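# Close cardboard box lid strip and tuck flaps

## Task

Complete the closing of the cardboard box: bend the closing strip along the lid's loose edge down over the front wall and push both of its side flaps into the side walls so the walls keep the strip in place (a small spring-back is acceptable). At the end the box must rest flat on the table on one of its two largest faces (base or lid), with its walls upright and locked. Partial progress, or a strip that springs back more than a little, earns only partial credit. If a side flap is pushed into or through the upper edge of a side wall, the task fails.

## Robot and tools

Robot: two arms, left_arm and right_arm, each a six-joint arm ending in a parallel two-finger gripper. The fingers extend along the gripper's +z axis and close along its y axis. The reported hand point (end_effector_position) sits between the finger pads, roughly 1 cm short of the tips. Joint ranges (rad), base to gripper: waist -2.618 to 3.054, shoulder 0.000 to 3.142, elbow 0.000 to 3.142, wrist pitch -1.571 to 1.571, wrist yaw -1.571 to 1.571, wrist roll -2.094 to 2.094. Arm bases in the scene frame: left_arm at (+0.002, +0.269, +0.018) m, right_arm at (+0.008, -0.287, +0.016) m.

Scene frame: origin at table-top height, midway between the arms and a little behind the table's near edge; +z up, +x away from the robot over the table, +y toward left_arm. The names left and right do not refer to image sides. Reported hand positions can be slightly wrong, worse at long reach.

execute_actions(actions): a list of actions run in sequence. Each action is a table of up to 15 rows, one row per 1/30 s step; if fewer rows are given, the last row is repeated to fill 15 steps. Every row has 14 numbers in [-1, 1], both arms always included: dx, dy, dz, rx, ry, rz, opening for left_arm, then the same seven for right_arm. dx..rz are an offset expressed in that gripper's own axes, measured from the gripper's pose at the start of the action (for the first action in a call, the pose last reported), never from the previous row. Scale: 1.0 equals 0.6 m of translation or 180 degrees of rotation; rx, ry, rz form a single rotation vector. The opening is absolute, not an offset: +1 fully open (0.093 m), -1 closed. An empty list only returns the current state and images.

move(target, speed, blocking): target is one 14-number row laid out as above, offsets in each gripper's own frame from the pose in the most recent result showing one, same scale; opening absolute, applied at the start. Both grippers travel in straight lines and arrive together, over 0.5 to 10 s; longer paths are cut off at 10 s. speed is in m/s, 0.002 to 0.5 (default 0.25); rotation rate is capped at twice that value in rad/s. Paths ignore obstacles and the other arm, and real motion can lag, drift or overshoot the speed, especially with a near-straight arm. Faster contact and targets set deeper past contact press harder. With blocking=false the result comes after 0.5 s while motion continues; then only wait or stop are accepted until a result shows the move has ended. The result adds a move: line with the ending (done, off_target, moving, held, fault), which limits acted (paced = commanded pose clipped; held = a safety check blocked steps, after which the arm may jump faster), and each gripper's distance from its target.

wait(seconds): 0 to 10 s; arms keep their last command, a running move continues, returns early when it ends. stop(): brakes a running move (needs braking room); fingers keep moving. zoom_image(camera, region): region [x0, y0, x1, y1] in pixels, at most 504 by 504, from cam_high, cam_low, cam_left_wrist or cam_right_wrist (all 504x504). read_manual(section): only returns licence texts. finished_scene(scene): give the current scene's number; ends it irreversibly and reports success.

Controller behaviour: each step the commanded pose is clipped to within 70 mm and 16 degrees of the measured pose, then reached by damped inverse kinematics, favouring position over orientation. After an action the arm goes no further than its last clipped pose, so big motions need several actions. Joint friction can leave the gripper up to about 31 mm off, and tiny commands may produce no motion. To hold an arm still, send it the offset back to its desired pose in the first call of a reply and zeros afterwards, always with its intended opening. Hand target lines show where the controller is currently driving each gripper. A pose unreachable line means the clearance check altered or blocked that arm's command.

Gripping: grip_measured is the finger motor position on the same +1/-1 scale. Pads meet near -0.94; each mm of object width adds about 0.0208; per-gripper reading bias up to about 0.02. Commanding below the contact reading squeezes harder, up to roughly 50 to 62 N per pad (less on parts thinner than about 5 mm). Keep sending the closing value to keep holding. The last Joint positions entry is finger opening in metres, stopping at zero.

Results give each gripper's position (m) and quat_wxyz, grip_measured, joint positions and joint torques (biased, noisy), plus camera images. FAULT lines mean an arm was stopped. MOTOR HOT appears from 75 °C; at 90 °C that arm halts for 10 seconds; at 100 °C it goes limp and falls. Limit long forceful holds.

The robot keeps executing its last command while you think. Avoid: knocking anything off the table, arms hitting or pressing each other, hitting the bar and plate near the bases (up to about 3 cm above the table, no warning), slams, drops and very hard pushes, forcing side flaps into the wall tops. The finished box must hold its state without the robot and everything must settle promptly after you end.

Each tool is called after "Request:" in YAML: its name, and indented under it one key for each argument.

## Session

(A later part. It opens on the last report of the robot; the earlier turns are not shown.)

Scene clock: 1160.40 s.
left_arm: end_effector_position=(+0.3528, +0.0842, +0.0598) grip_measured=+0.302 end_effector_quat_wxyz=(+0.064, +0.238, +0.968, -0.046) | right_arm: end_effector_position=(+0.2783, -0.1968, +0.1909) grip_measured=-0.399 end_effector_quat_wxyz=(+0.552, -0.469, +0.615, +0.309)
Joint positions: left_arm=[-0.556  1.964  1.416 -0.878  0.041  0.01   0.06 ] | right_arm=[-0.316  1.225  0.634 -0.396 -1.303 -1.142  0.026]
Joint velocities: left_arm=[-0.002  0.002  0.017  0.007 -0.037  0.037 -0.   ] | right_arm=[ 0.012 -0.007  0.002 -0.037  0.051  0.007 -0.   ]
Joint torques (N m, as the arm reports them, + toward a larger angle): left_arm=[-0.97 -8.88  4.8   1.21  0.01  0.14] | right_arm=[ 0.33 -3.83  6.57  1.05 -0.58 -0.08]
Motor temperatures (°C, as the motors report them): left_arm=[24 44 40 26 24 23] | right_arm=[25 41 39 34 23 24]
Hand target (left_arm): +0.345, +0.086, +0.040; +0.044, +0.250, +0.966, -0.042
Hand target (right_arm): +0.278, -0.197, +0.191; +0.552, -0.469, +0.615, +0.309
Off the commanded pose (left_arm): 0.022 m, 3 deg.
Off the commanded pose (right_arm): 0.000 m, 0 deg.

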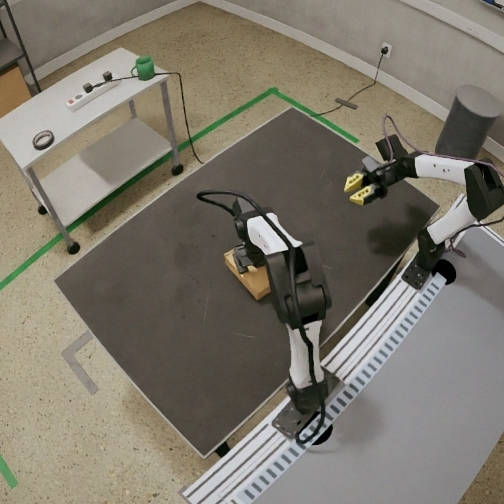

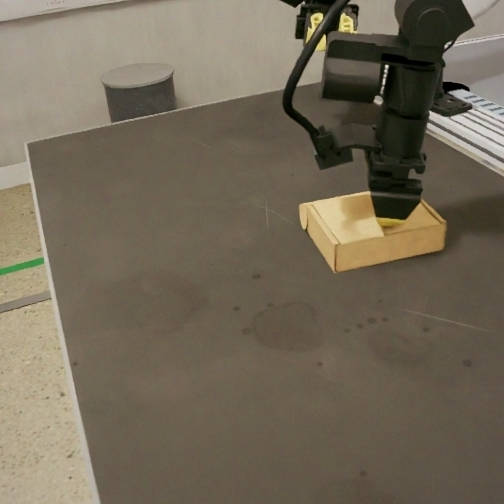

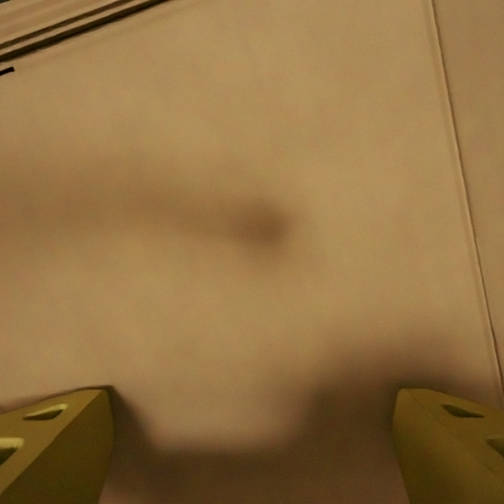

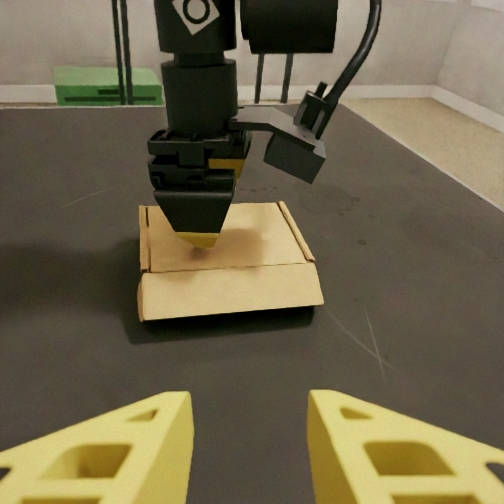

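Request:
execute_actions:
  actions:
    - [[0.02,0,0.04,0,0.03,0.03,0.3, 0,0,0,0,0,0,-0.4],[0.02,0,0.04,0,0.03,0.06,0.3, 0,0,0,0,0,0,-0.4],[0.02,0,0.04,0,0.03,0.085,0.3, 0,0,0,0,0,0,-0.4]]
    - [[0.02,-0.005,0.04,0.007,0.025,0.03,0.3, 0,0,0,0,0,0,-0.4],[0.02,-0.005,0.04,0.007,0.025,0.06,0.3, 0,0,0,0,0,0,-0.4],[0.02,-0.005,0.04,0.007,0.025,0.085,0.3, 0,0,0,0,0,0,-0.4]]
    - [[0.018,-0.01,0.04,0.01,0.02,0.03,0.3, 0,0,0,0,0,0,-0.4],[0.018,-0.01,0.04,0.01,0.02,0.06,0.3, 0,0,0,0,0,0,-0.4],[0.018,-0.01,0.04,0.01,0.02,0.085,0.3, 0,0,0,0,0,0,-0.4]]
    - [[0.015,-0.014,0.04,0.014,0.015,0.03,0.3, 0,0,0,0,0,0,-0.4],[0.015,-0.014,0.04,0.014,0.015,0.06,0.3, 0,0,0,0,0,0,-0.4],[0.015,-0.014,0.04,0.014,0.015,0.085,0.3, 0,0,0,0,0,0,-0.4]]

Scene clock: 1172.23 s.
left_arm: end_effector_position=(+0.3453, +0.0892, +0.0566) grip_measured=+0.302 end_effector_quat_wxyz=(+0.054, +0.659, +0.750, -0.012) | right_arm: end_effector_position=(+0.2783, -0.1968, +0.1909) grip_measured=-0.399 end_effector_quat_wxyz=(+0.552, -0.469, +0.615, +0.309)
Joint positions: left_arm=[-0.557  1.974  1.423 -0.922  0.031  0.969  0.06 ] | right_arm=[-0.316  1.225  0.634 -0.396 -1.303 -1.142  0.026]
Joint velocities: left_arm=[-0.012 -0.007 -0.002  0.022  0.022  0.022  0.   ] | right_arm=[ 0.007  0.007 -0.002 -0.051 -0.007  0.037 -0.   ]
Joint torques (N m, as the arm reports them, + toward a larger angle): left_arm=[-1.03 -7.9   5.19  0.79 -0.14  0.21] | right_arm=[ 0.34 -3.87  6.47  1.02 -0.58 -0.09]
Motor temperatures (°C, as the motors report them): left_arm=[24 44 39 26 24 23] | right_arm=[25 40 39 34 23 24]
Hand target (left_arm): +0.334, +0.095, +0.033; +0.017, +0.671, +0.741, -0.012
Hand target (right_arm): +0.278, -0.197, +0.191; +0.552, -0.469, +0.615, +0.309
Off the commanded pose (left_arm): 0.028 m, 5 deg.
Off the commanded pose (right_arm): 0.000 m, 0 deg.

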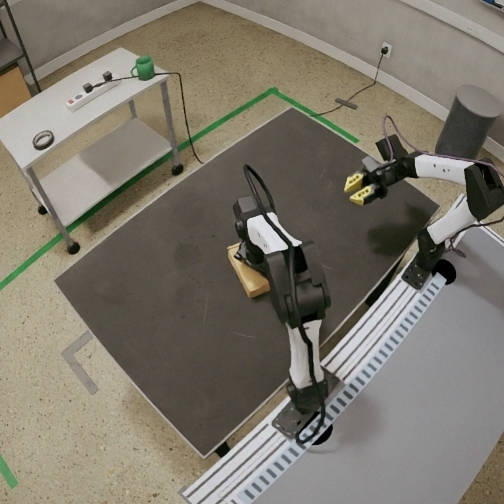

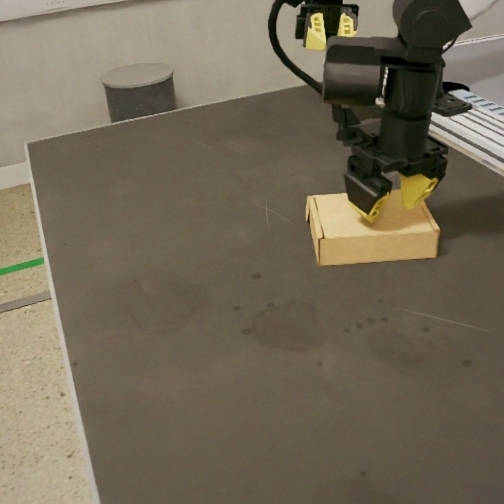

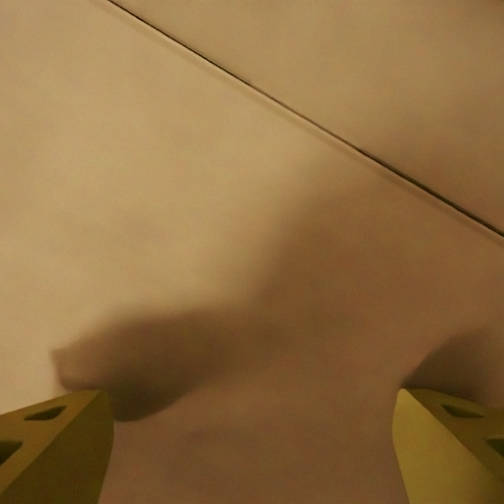

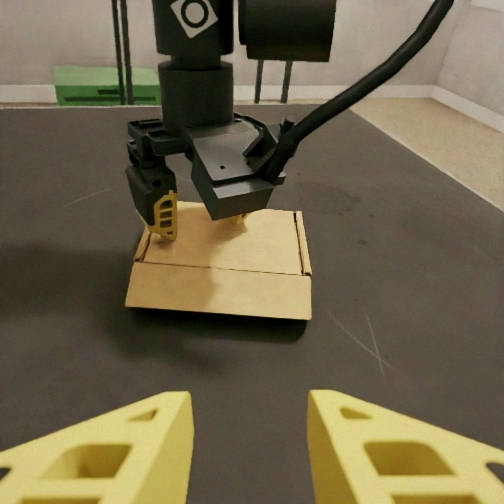

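Request:
move:
  target: [0,0,-0.08,0,0,0,-1, 0,0,0,0,0,0,-0.4]

Request:
move:
  target: [0.085,0.14,0,0,0,0,-1, 0,0,0,0,0,0,-0.4]

Scene clock: 1181.77 s.
left_arm: end_effector_position=(+0.3402, +0.0917, +0.0981) grip_measured=-1.000 end_effector_quat_wxyz=(+0.053, +0.663, +0.746, -0.015) | right_arm: end_effector_position=(+0.2783, -0.1968, +0.1909) grip_measured=-0.399 end_effector_quat_wxyz=(+0.552, -0.469, +0.615, +0.309)
Joint positions: left_arm=[-0.557  1.92   1.517 -1.075  0.036  0.981  0.   ] | right_arm=[-0.316  1.225  0.634 -0.396 -1.303 -1.142  0.026]
Joint velocities: left_arm=[-0.017 -0.012  0.017 -0.037 -0.051  0.022  0.   ] | right_arm=[-0.007 -0.022  0.002 -0.037  0.051  0.037  0.   ]
Joint torques (N m, as the arm reports them, + toward a larger angle): left_arm=[ -0.11 -11.64   8.75   0.53   0.04  -0.04] | right_arm=[ 0.26 -3.88  6.53  1.03 -0.56 -0.09]
Motor temperatures (°C, as the motors report them): left_arm=[24 45 39 26 24 23] | right_arm=[25 39 39 33 23 24]
Hand target (left_arm): +0.342, +0.094, +0.104; +0.055, +0.659, +0.750, -0.012
Hand target (right_arm): +0.278, -0.197, +0.191; +0.552, -0.469, +0.615, +0.309
Off the commanded pose (left_arm): 0.007 m, 1 deg.
Off the commanded pose (right_arm): 0.000 m, 0 deg.
move: done

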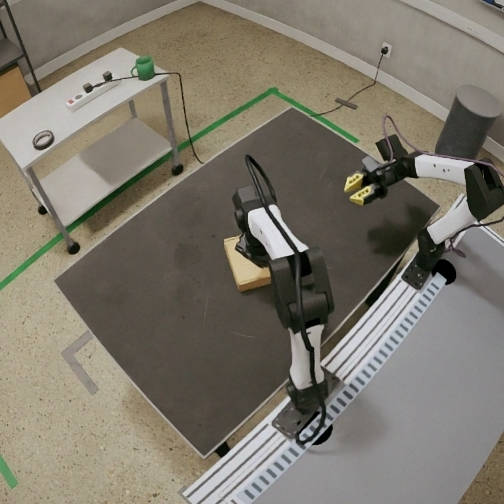

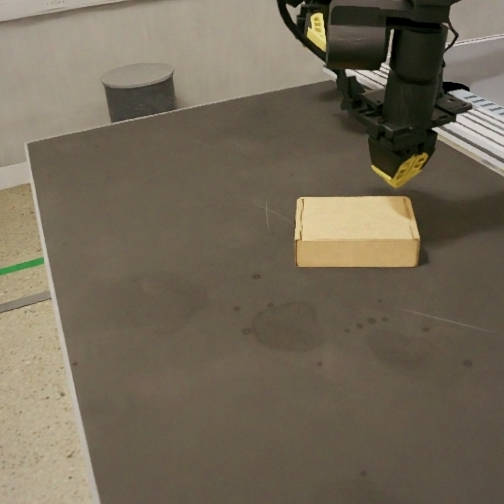

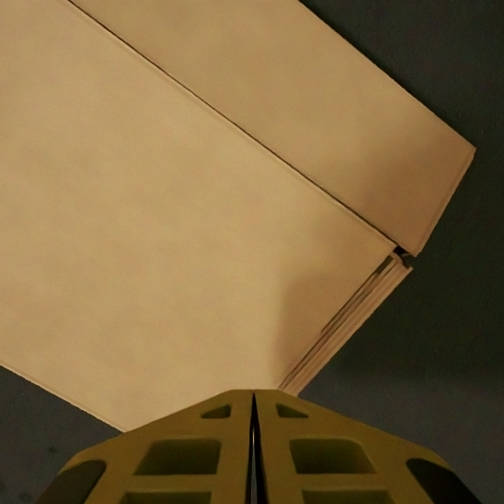

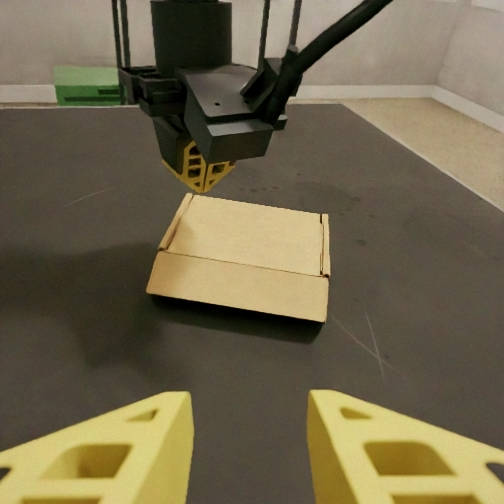

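Scene clock: 1182.80 s.
left_arm: end_effector_position=(+0.4177, +0.1579, +0.1019) grip_measured=-1.000 end_effector_quat_wxyz=(+0.061, +0.657, +0.751, -0.006) | right_arm: end_effector_position=(+0.2783, -0.1968, +0.1909) grip_measured=-0.399 end_effector_quat_wxyz=(+0.552, -0.469, +0.615, +0.309)
Joint positions: left_arm=[-0.333  2.095  1.791 -1.16   0.047  1.189  0.   ] | right_arm=[-0.316  1.225  0.634 -0.396 -1.303 -1.142  0.026]
Joint velocities: left_arm=[-0.007 -0.012 -0.022 -0.066  0.037  0.037  0.   ] | right_arm=[-0.002  0.007 -0.012  0.022 -0.037 -0.007 -0.   ]
Joint torques (N m, as the arm reports them, + toward a larger angle): left_arm=[ -1.41 -10.73   9.25   0.54   0.12   0.08] | right_arm=[ 0.26 -3.91  6.51  1.05 -0.61 -0.1 ]
Motor temperatures (°C, as the motors report them): left_arm=[24 45 39 26 24 23] | right_arm=[25 39 39 33 23 24]
Hand target (left_arm): +0.416, +0.153, +0.096; +0.052, +0.663, +0.746, -0.015
Hand target (right_arm): +0.278, -0.197, +0.191; +0.552, -0.469, +0.615, +0.309
Off the commanded pose (left_arm): 0.007 m, 2 deg.
Off the commanded pose (right_arm): 0.000 m, 0 deg.
move: done

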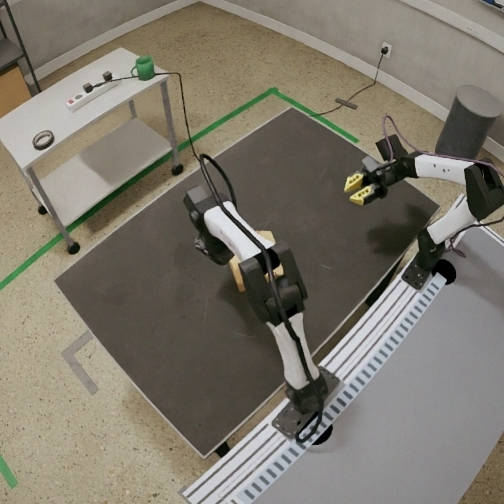

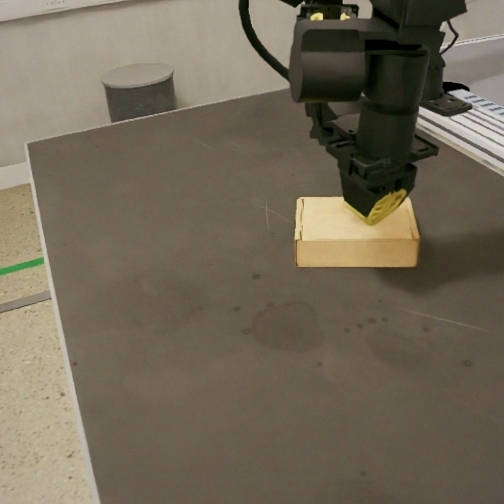

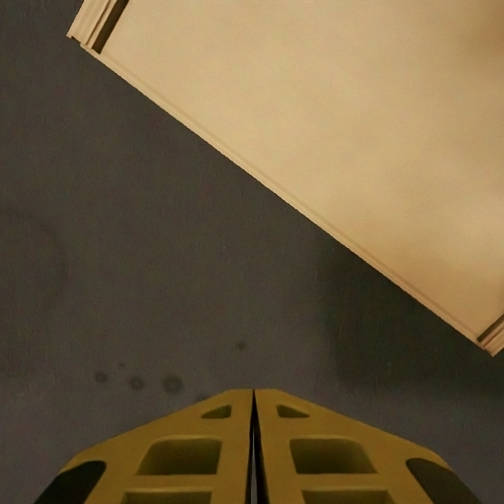

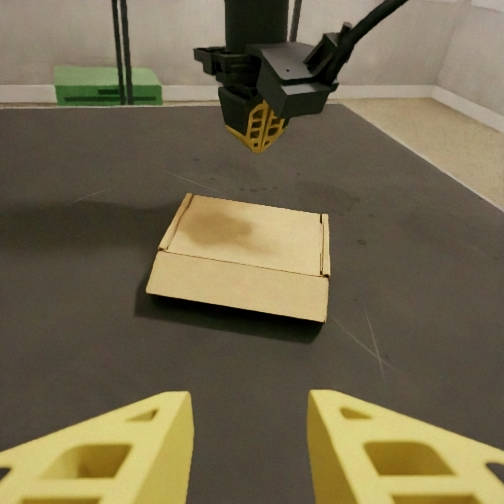

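Request:
move:
  target: [-0.06,0.075,0.115,0,0,0,-1, 0,0,0,0,0,0,-0.4]
  speed: 0.15

Request:
move:
  target: [-0.12,-0.09,0,0,0,0,-1, 0,0,0,0,0,0,-0.4]
  speed: 0.08

Scene clock: 1194.47 s.
left_arm: end_effector_position=(+0.4712, +0.1269, +0.0464) grip_measured=-1.000 end_effector_quat_wxyz=(+0.064, +0.656, +0.752, -0.007) | right_arm: end_effector_position=(+0.2783, -0.1968, +0.1909) grip_measured=-0.399 end_effector_quat_wxyz=(+0.552, -0.469, +0.615, +0.309)
Joint positions: left_arm=[-0.365  2.384  2.045 -1.12   0.047  1.153  0.   ] | right_arm=[-0.316  1.225  0.634 -0.396 -1.303 -1.142  0.026]
Joint velocities: left_arm=[-0.012 -0.012 -0.002 -0.022 -0.037 -0.037  0.   ] | right_arm=[-0.002  0.012  0.002 -0.037 -0.022  0.007  0.   ]
Joint torques (N m, as the arm reports them, + toward a larger angle): left_arm=[ -1.59 -13.52   9.2    0.8    0.02  -0.05] | right_arm=[ 0.17 -3.94  6.51  1.05 -0.61 -0.1 ]
Motor temperatures (°C, as the motors report them): left_arm=[24 46 40 25 24 23] | right_arm=[25 39 39 33 23 24]
Hand target (left_arm): +0.473, +0.122, +0.041; +0.062, +0.657, +0.751, -0.006
Hand target (right_arm): +0.278, -0.197, +0.191; +0.552, -0.469, +0.615, +0.309
Off the commanded pose (left_arm): 0.008 m, 0 deg.
Off the commanded pose (right_arm): 0.000 m, 0 deg.
move: done

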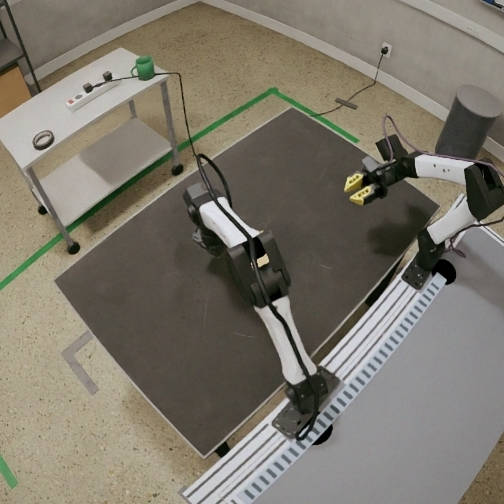

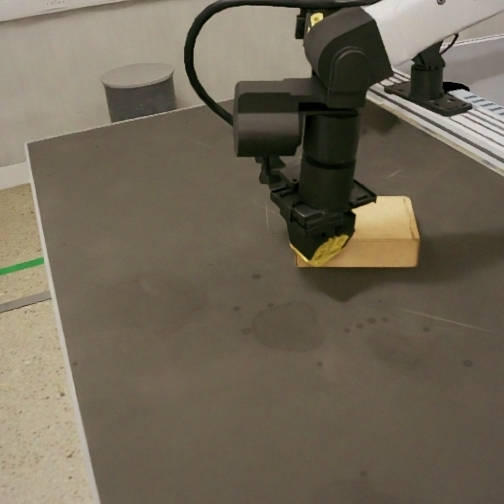

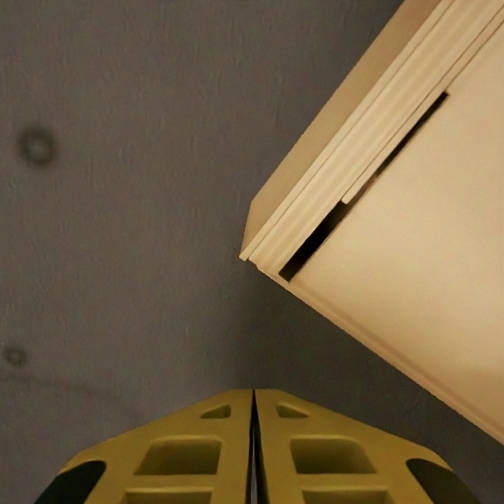

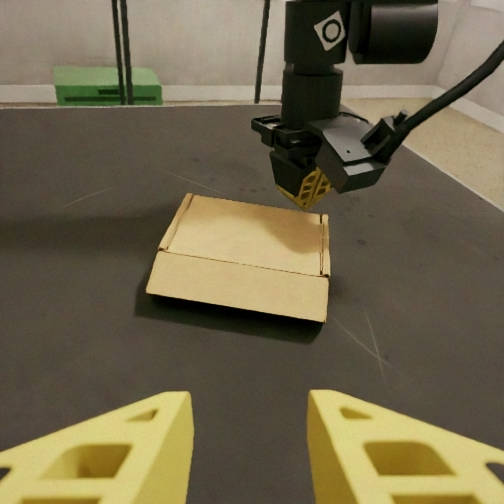

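Scene clock: 1195.93 s.
left_arm: end_effector_position=(+0.4319, +0.0482, +0.0504) grip_measured=-1.000 end_effector_quat_wxyz=(+0.064, +0.657, +0.751, -0.010) | right_arm: end_effector_position=(+0.2783, -0.1968, +0.1909) grip_measured=-0.399 end_effector_quat_wxyz=(+0.552, -0.469, +0.615, +0.309)
Joint positions: left_arm=[-0.551  2.344  1.985 -1.094  0.032  0.971  0.   ] | right_arm=[-0.316  1.225  0.634 -0.396 -1.303 -1.142  0.026]
Joint velocities: left_arm=[-0.017 -0.002  0.007 -0.007  0.007 -0.081  0.   ] | right_arm=[-0.007 -0.002 -0.002 -0.022  0.022 -0.022  0.   ]
Joint torques (N m, as the arm reports them, + toward a larger angle): left_arm=[ -1.19 -16.17   5.73   0.96  -0.02  -0.03] | right_arm=[ 0.31 -3.89  6.45  1.03 -0.62 -0.04]
Motor temperatures (°C, as the motors report them): left_arm=[24 47 40 25 24 23] | right_arm=[25 38 39 33 23 24]
Hand target (left_arm): +0.429, +0.048, +0.051; +0.065, +0.656, +0.752, -0.006
Hand target (right_arm): +0.278, -0.197, +0.191; +0.552, -0.469, +0.615, +0.309
Off the commanded pose (left_arm): 0.005 m, 0 deg.
Off the commanded pose (right_arm): 0.000 m, 0 deg.
move: done

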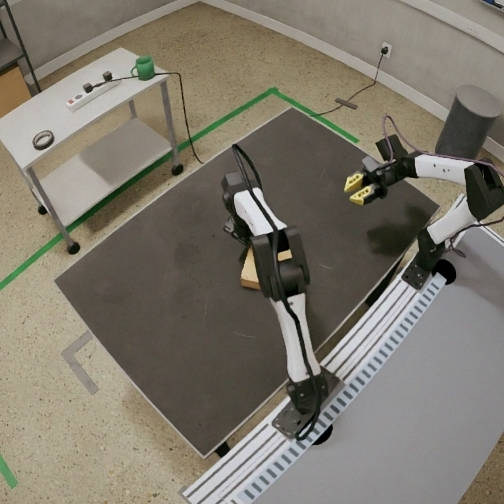

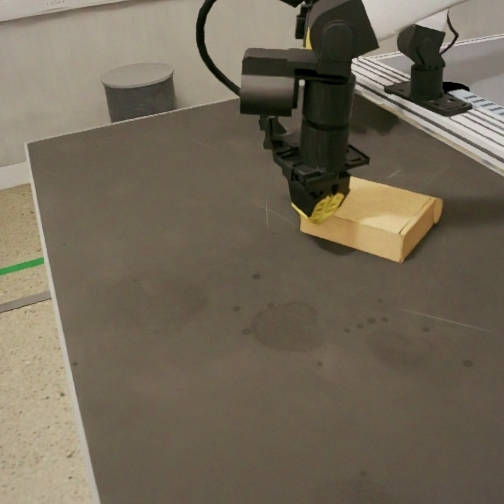

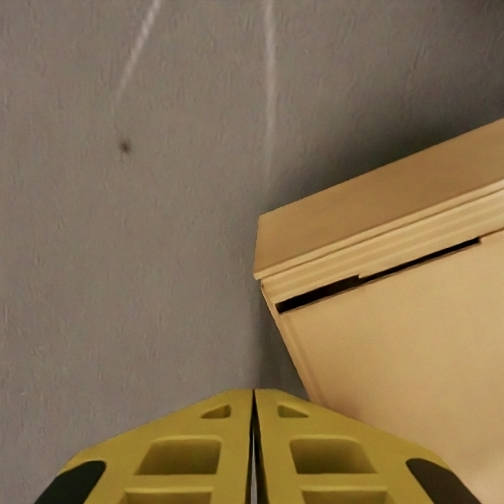

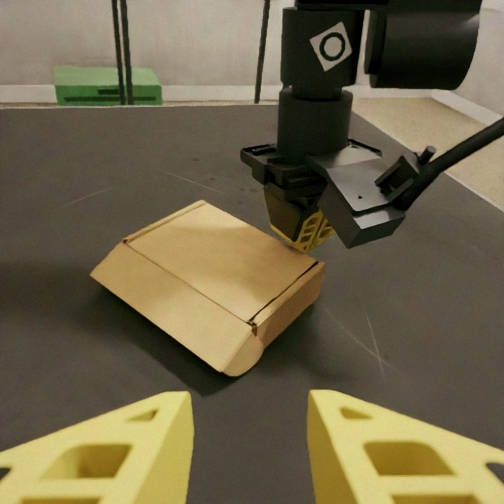

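Good rotation. Continue pushing ~25° more, mostly −y'.

Request:
move:
  target: [-0.03,-0.09,0.015,0,0,0,-1, 0,0,0,0,0,0,-0.4]
  speed: 0.08

Scene clock: 1201.17 s.
left_arm: end_effector_position=(+0.3909, +0.0216, +0.0484) grip_measured=-1.000 end_effector_quat_wxyz=(+0.074, +0.657, +0.750, -0.008) | right_arm: end_effector_position=(+0.2783, -0.1968, +0.1909) grip_measured=-0.399 end_effector_quat_wxyz=(+0.552, -0.469, +0.615, +0.309)
Joint positions: left_arm=[-0.647  2.225  1.77  -0.975  0.021  0.876  0.   ] | right_arm=[-0.316  1.225  0.634 -0.396 -1.303 -1.142  0.026]
Joint velocities: left_arm=[-0.012  0.007 -0.002 -0.125 -0.037 -0.066  0.   ] | right_arm=[-0.017  0.002 -0.012 -0.007  0.007  0.022 -0.   ]
Joint torques (N m, as the arm reports them, + toward a larger angle): left_arm=[ -1.52 -14.3    4.81   1.03   0.05  -0.01] | right_arm=[ 0.23 -4.02  6.43  1.03 -0.61 -0.05]
Motor temperatures (°C, as the motors report them): left_arm=[24 50 40 25 24 23] | right_arm=[25 38 39 33 23 24]
Hand target (left_arm): +0.382, +0.021, +0.040; +0.064, +0.657, +0.751, -0.009
Hand target (right_arm): +0.278, -0.197, +0.191; +0.552, -0.469, +0.615, +0.309
Off the commanded pose (left_arm): 0.013 m, 1 deg.
Off the commanded pose (right_arm): 0.000 m, 0 deg.
move: off_target (left_arm)

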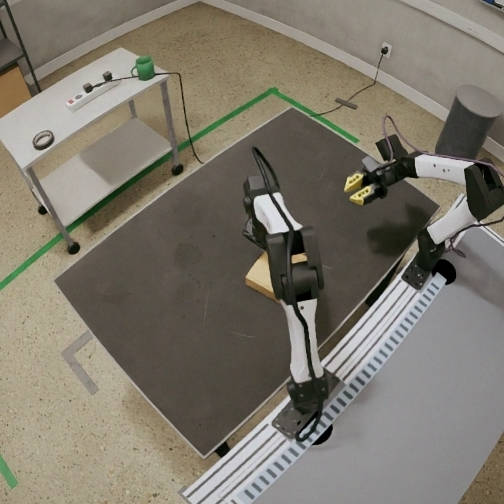

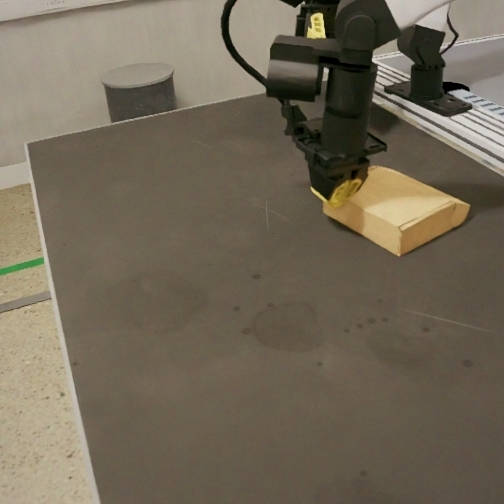

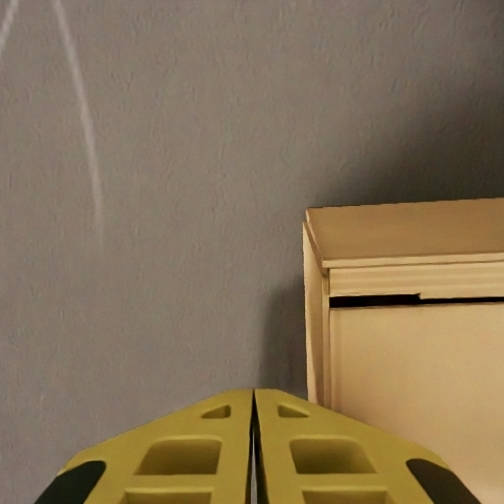

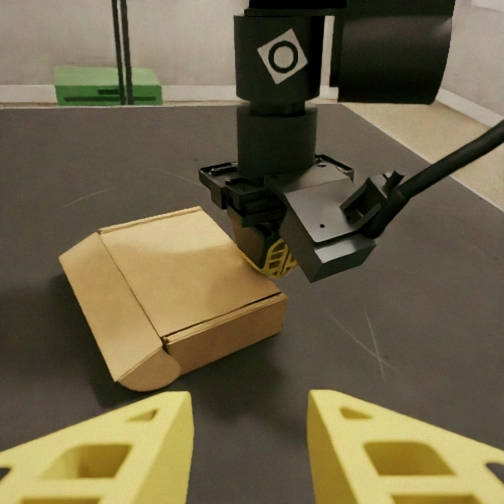

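Request:
move:
  target: [0,0.01,-0.07,0,0,0,-1, 0,0,0,0,0,0,-1]

Request:
move:
  target: [0.09,-0.1,0,0.03,0.03,0,0.3, 0.15,0.248,0.274,0.1086,0.083,0.082,-1]

Scene clock: 1222.50 s.
left_arm: end_effector_position=(+0.3911, +0.0263, +0.0834) grip_measured=-1.000 end_effector_quat_wxyz=(+0.071, +0.656, +0.751, -0.008) | right_arm: end_effector_position=(+0.2783, -0.1968, +0.1909) grip_measured=-0.972 end_effector_quat_wxyz=(+0.552, -0.469, +0.615, +0.309)
Joint positions: left_arm=[-0.639  2.198  1.866 -1.105  0.021  0.882  0.   ] | right_arm=[-0.316  1.225  0.634 -0.396 -1.303 -1.142  0.   ]
Joint velocities: left_arm=[-0.007  0.007 -0.012 -0.066  0.022  0.022  0.   ] | right_arm=[-0.007 -0.002 -0.007  0.037 -0.007  0.037  0.   ]
Joint torques (N m, as the arm reports them, + toward a larger angle): left_arm=[ -0.21 -14.3    8.96   0.64   0.02   0.1 ] | right_arm=[ 0.19 -3.94  6.54  1.07 -0.64 -0.05]
Motor temperatures (°C, as the motors report them): left_arm=[24 55 38 26 24 23] | right_arm=[25 37 39 33 23 24]
Hand target (left_arm): +0.392, +0.028, +0.090; +0.074, +0.657, +0.751, -0.008
Hand target (right_arm): +0.278, -0.197, +0.191; +0.552, -0.469, +0.615, +0.309
Off the commanded pose (left_arm): 0.007 m, 0 deg.
Off the commanded pose (right_arm): 0.000 m, 0 deg.
move: done

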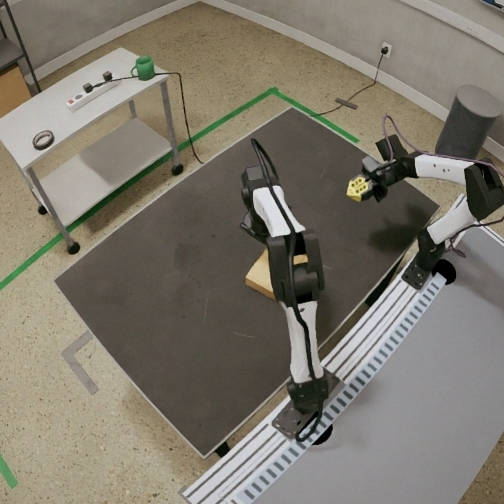

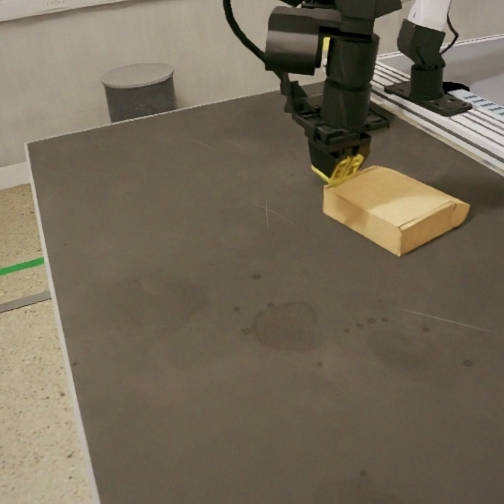

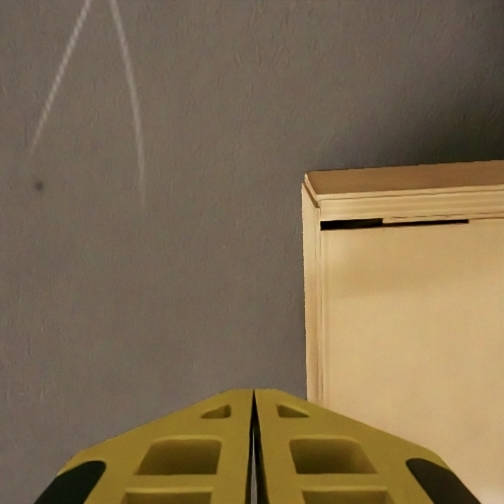

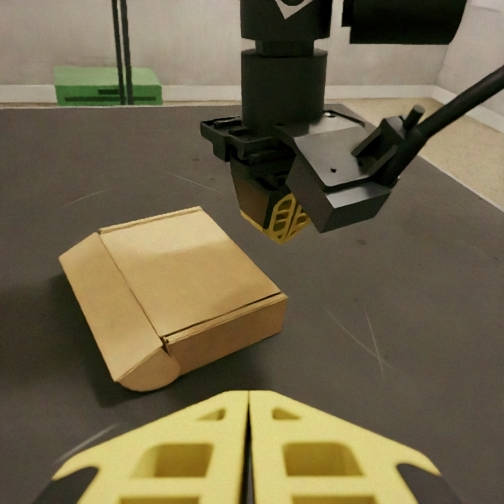

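Scene clock: 1224.73 s.
left_arm: end_effector_position=(+0.3291, +0.0655, +0.0715) grip_measured=+0.298 end_effector_quat_wxyz=(+0.008, +0.658, +0.753, -0.016) | right_arm: end_effector_position=(+0.2144, -0.0048, +0.0705) grip_measured=-0.972 end_effector_quat_wxyz=(+0.514, -0.302, +0.770, +0.230)
Joint positions: left_arm=[-0.639  2.032  1.572 -1.104  0.015  0.882  0.06 ] | right_arm=[1.021 1.651 0.2   1.049 0.271 0.12  0.   ]
Joint velocities: left_arm=[-0.012  0.002 -0.002  0.007 -0.007 -0.022  0.   ] | right_arm=[ 0.017 -0.007  0.007 -0.007 -0.007 -0.037  0.   ]
Joint torques (N m, as the arm reports them, + toward a larger angle): left_arm=[ -0.62 -13.28   5.4    0.54  -0.01   0.1 ] | right_arm=[ 1.42 -4.18  2.58  2.16  0.07 -0.03]
Motor temperatures (°C, as the motors report them): left_arm=[24 55 38 25 24 23] | right_arm=[25 37 39 34 23 24]
Hand target (left_arm): +0.325, +0.070, +0.072; +0.005, +0.659, +0.752, -0.013
Hand target (right_arm): +0.207, -0.011, +0.059; +0.503, -0.308, +0.777, +0.222
Off the commanded pose (left_arm): 0.007 m, 1 deg.
Off the commanded pose (right_arm): 0.023 m, 4 deg.
move: off_target (right_arm); limits=paced

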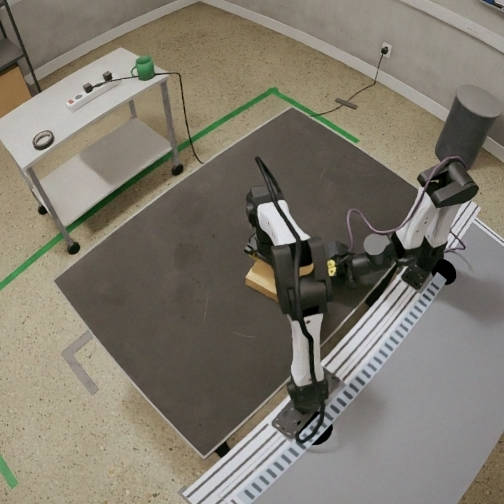

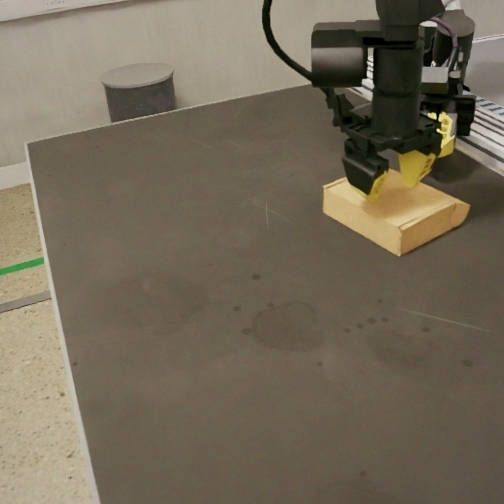

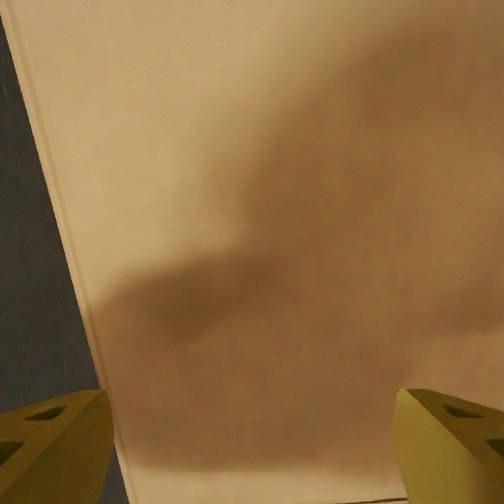

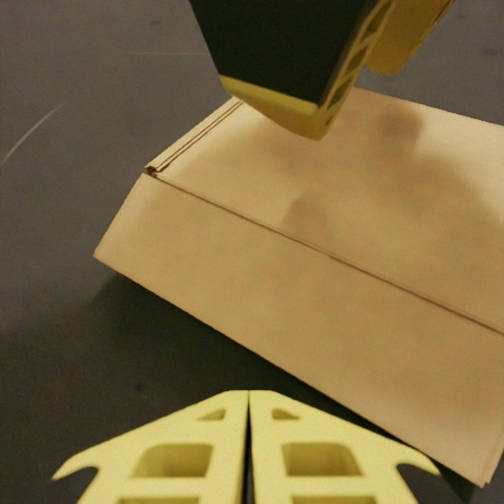

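Request:
move:
  target: [0,-0.025,0.06,0,0,0,0.1, 0.07,0.006,0.013,0,0.08,0,-1]
  speed: 0.08

Scene clock: 1231.50 s.
left_arm: end_effector_position=(+0.3260, +0.0663, +0.0558) grip_measured=+0.102 end_effector_quat_wxyz=(+0.021, +0.653, +0.757, -0.002) | right_arm: end_effector_position=(+0.2044, -0.0146, +0.0248) grip_measured=-0.972 end_effector_quat_wxyz=(+0.417, -0.328, +0.829, +0.178)
Joint positions: left_arm=[-0.651  2.008  1.471 -0.996 -0.008  0.858  0.05 ] | right_arm=[1.021 1.641 0.272 0.705 0.255 0.175 0.   ]
Joint velocities: left_arm=[ 0.012 -0.002 -0.007 -0.037  0.037  0.007 -0.   ] | right_arm=[ 0.012 -0.007 -0.007 -0.066  0.081 -0.051  0.   ]
Joint torques (N m, as the arm reports them, + toward a larger angle): left_arm=[-1.98 -9.97  3.6   1.12  0.24  0.04] | right_arm=[ 0.3  -5.54  5.98  1.71 -0.15 -0.04]
Motor temperatures (°C, as the motors report them): left_arm=[24 56 38 25 24 23] | right_arm=[25 37 38 35 23 24]
Hand target (left_arm): +0.314, +0.062, +0.037; +0.007, +0.658, +0.753, -0.016
Hand target (right_arm): +0.205, -0.007, +0.029; +0.415, -0.328, +0.828, +0.188
Off the commanded pose (left_arm): 0.024 m, 2 deg.
Off the commanded pose (right_arm): 0.009 m, 1 deg.
move: off_target (left_arm)

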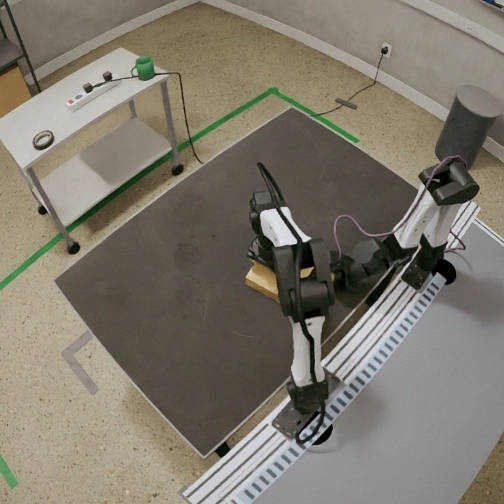

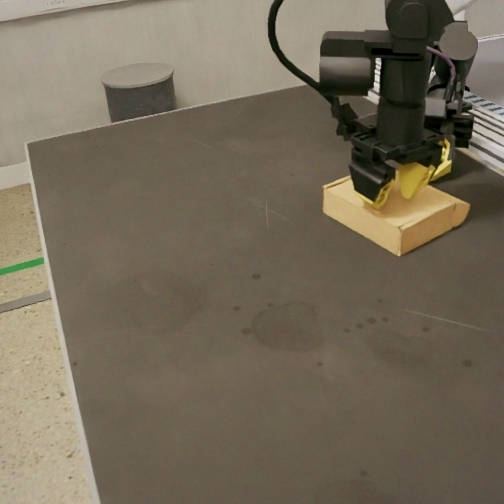

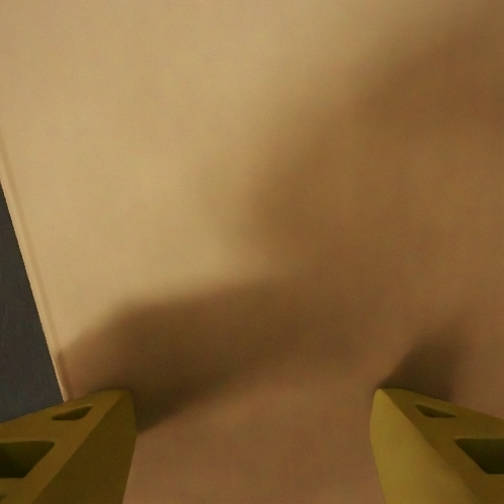

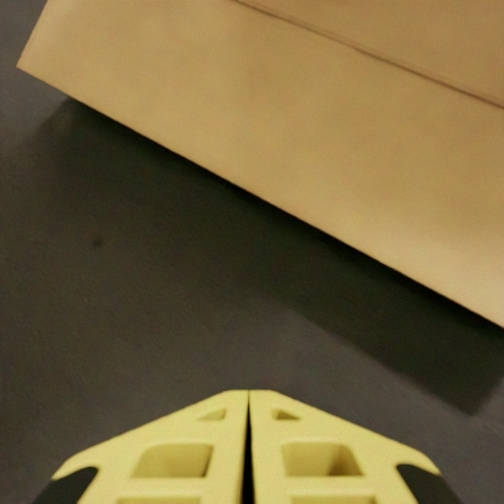

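Request:
execute_actions:
  actions:
    - [[-0.004,-0.02,0.035,0.006,0.006,0,0.1, -0.03,0,0.04,0,0,0,-1]]
    - [[-0.004,-0.02,0.035,0.006,0.006,0,0.1, -0.03,0,0.04,0,0,0,-1]]

Scene clock: 1237.93 s.
left_arm: end_effector_position=(+0.3279, +0.0651, +0.0551) grip_measured=+0.102 end_effector_quat_wxyz=(+0.024, +0.649, +0.760, +0.017) | right_arm: end_effector_position=(+0.2388, +0.0148, +0.0222) grip_measured=-0.972 end_effector_quat_wxyz=(+0.418, -0.323, +0.833, +0.167)
Joint positions: left_arm=[-0.668  2.008  1.467 -0.982 -0.046  0.833  0.05 ] | right_arm=[0.97  1.785 0.448 0.668 0.237 0.146 0.   ]
Joint velocities: left_arm=[-0.022 -0.012 -0.002  0.022 -0.066  0.007 -0.001] | right_arm=[-0.002 -0.002  0.002  0.022  0.051  0.037  0.   ]
Joint torques (N m, as the arm reports them, + toward a larger angle): left_arm=[-2.27 -9.77  3.95  1.04  0.17 -0.1 ] | right_arm=[-0.54 -6.08  6.36  1.85 -0.18 -0.2 ]
Motor temperatures (°C, as the motors report them): left_arm=[24 55 38 25 24 23] | right_arm=[25 37 38 36 22 24]
Hand target (left_arm): +0.315, +0.062, +0.036; +0.007, +0.651, +0.759, +0.007
Hand target (right_arm): +0.244, +0.023, +0.026; +0.421, -0.325, +0.829, +0.175
Off the commanded pose (left_arm): 0.024 m, 2 deg.
Off the commanded pose (right_arm): 0.011 m, 1 deg.

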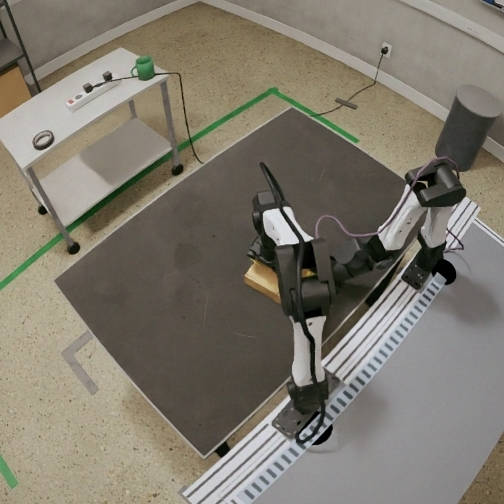

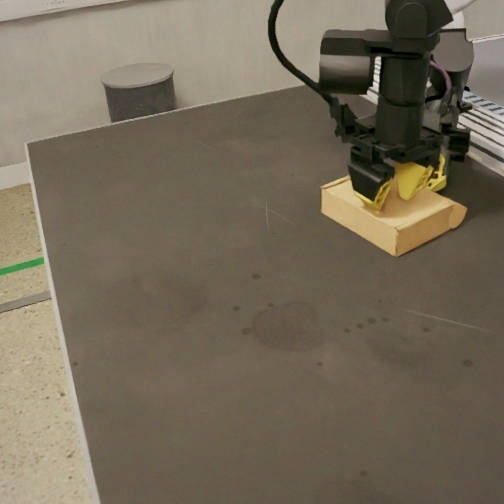

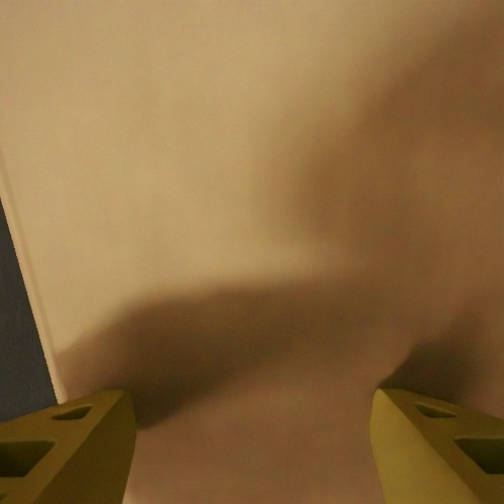

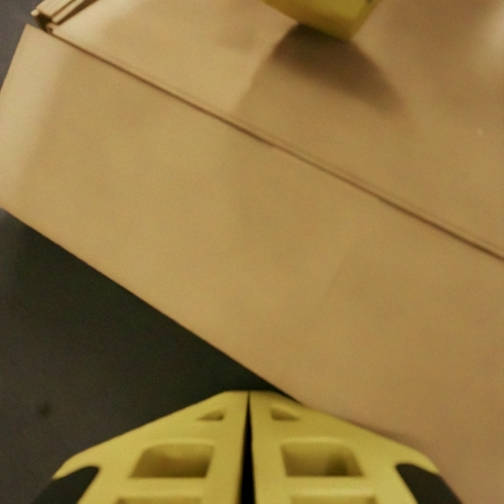

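Request:
execute_actions:
  actions:
    - [[-0.004,-0.02,0.035,0.006,0.006,0,0.1, -0.045,0,-0.02,0,0,0,-1]]
    - [[-0.004,-0.02,0.035,0.006,0.006,0,0.1, -0.035,0,-0.015,0,0,0,-1]]

Request:
zoom_image:
  camera: "cam_low"
  region: [300, 120, 500, 270]

Scene clock: 1243.43 s.
left_arm: end_effector_position=(+0.3309, +0.0646, +0.0555) grip_measured=+0.102 end_effector_quat_wxyz=(+0.028, +0.643, +0.765, +0.032) | right_arm: end_effector_position=(+0.2396, +0.0138, +0.0571) grip_measured=-0.972 end_effector_quat_wxyz=(+0.406, -0.328, +0.838, +0.158)
Joint positions: left_arm=[-0.677  2.008  1.467 -0.971 -0.076  0.809  0.05 ] | right_arm=[0.97  1.607 0.519 0.388 0.237 0.145 0.   ]
Joint velocities: left_arm=[ 0.007 -0.007 -0.002 -0.022 -0.007  0.022 -0.   ] | right_arm=[ 0.002  0.002 -0.002 -0.037  0.007  0.051  0.   ]
Joint torques (N m, as the arm reports them, + toward a larger angle): left_arm=[-2.27 -9.43  3.92  1.22  0.04 -0.1 ] | right_arm=[ 0.   -7.    6.77  1.69 -0.02 -0.1 ]
Motor temperatures (°C, as the motors report them): left_arm=[24 54 37 25 24 23] | right_arm=[25 37 38 36 22 24]
Hand target (left_arm): +0.321, +0.061, +0.035; +0.015, +0.645, +0.764, +0.024
Hand target (right_arm): +0.242, +0.016, +0.061; +0.406, -0.329, +0.838, +0.158
Off the commanded pose (left_arm): 0.024 m, 2 deg.
Off the commanded pose (right_arm): 0.005 m, 0 deg.

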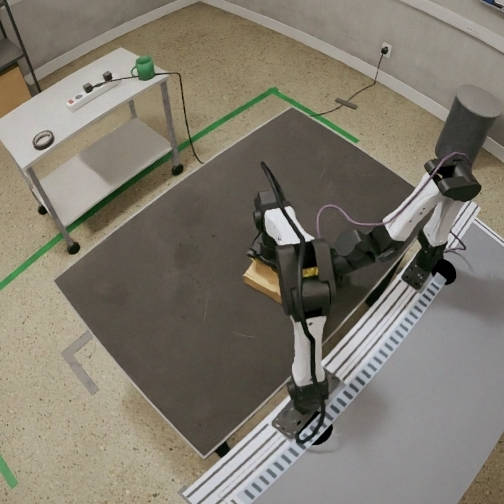

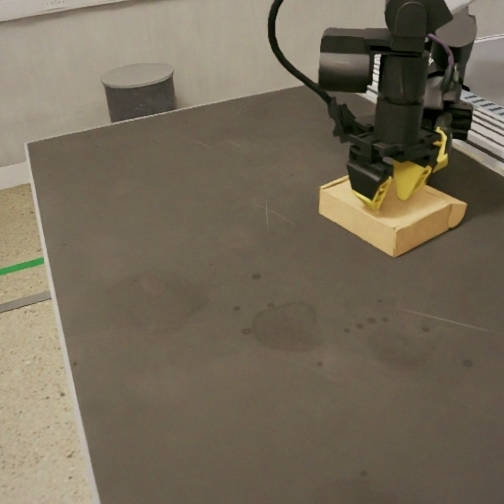

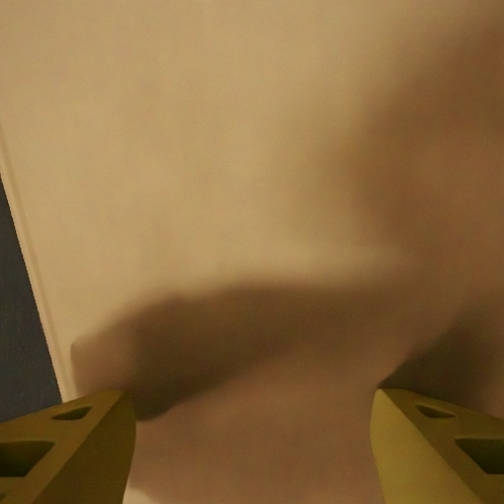

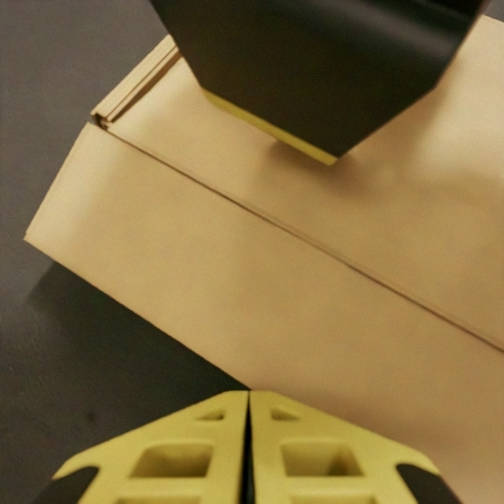

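Region (300, 120, 500, 270) of cam_low's 504x504 image, scaled by 2.520, with more detail than that image has; it fills the top 378 rows of this view, and the rest is white.

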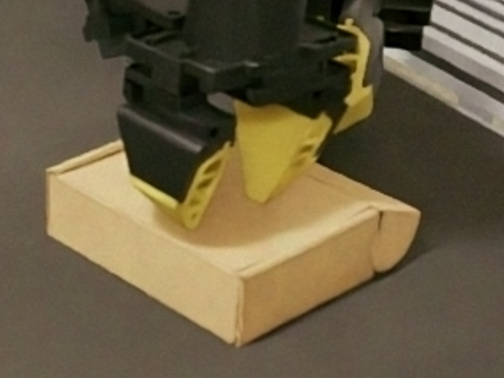

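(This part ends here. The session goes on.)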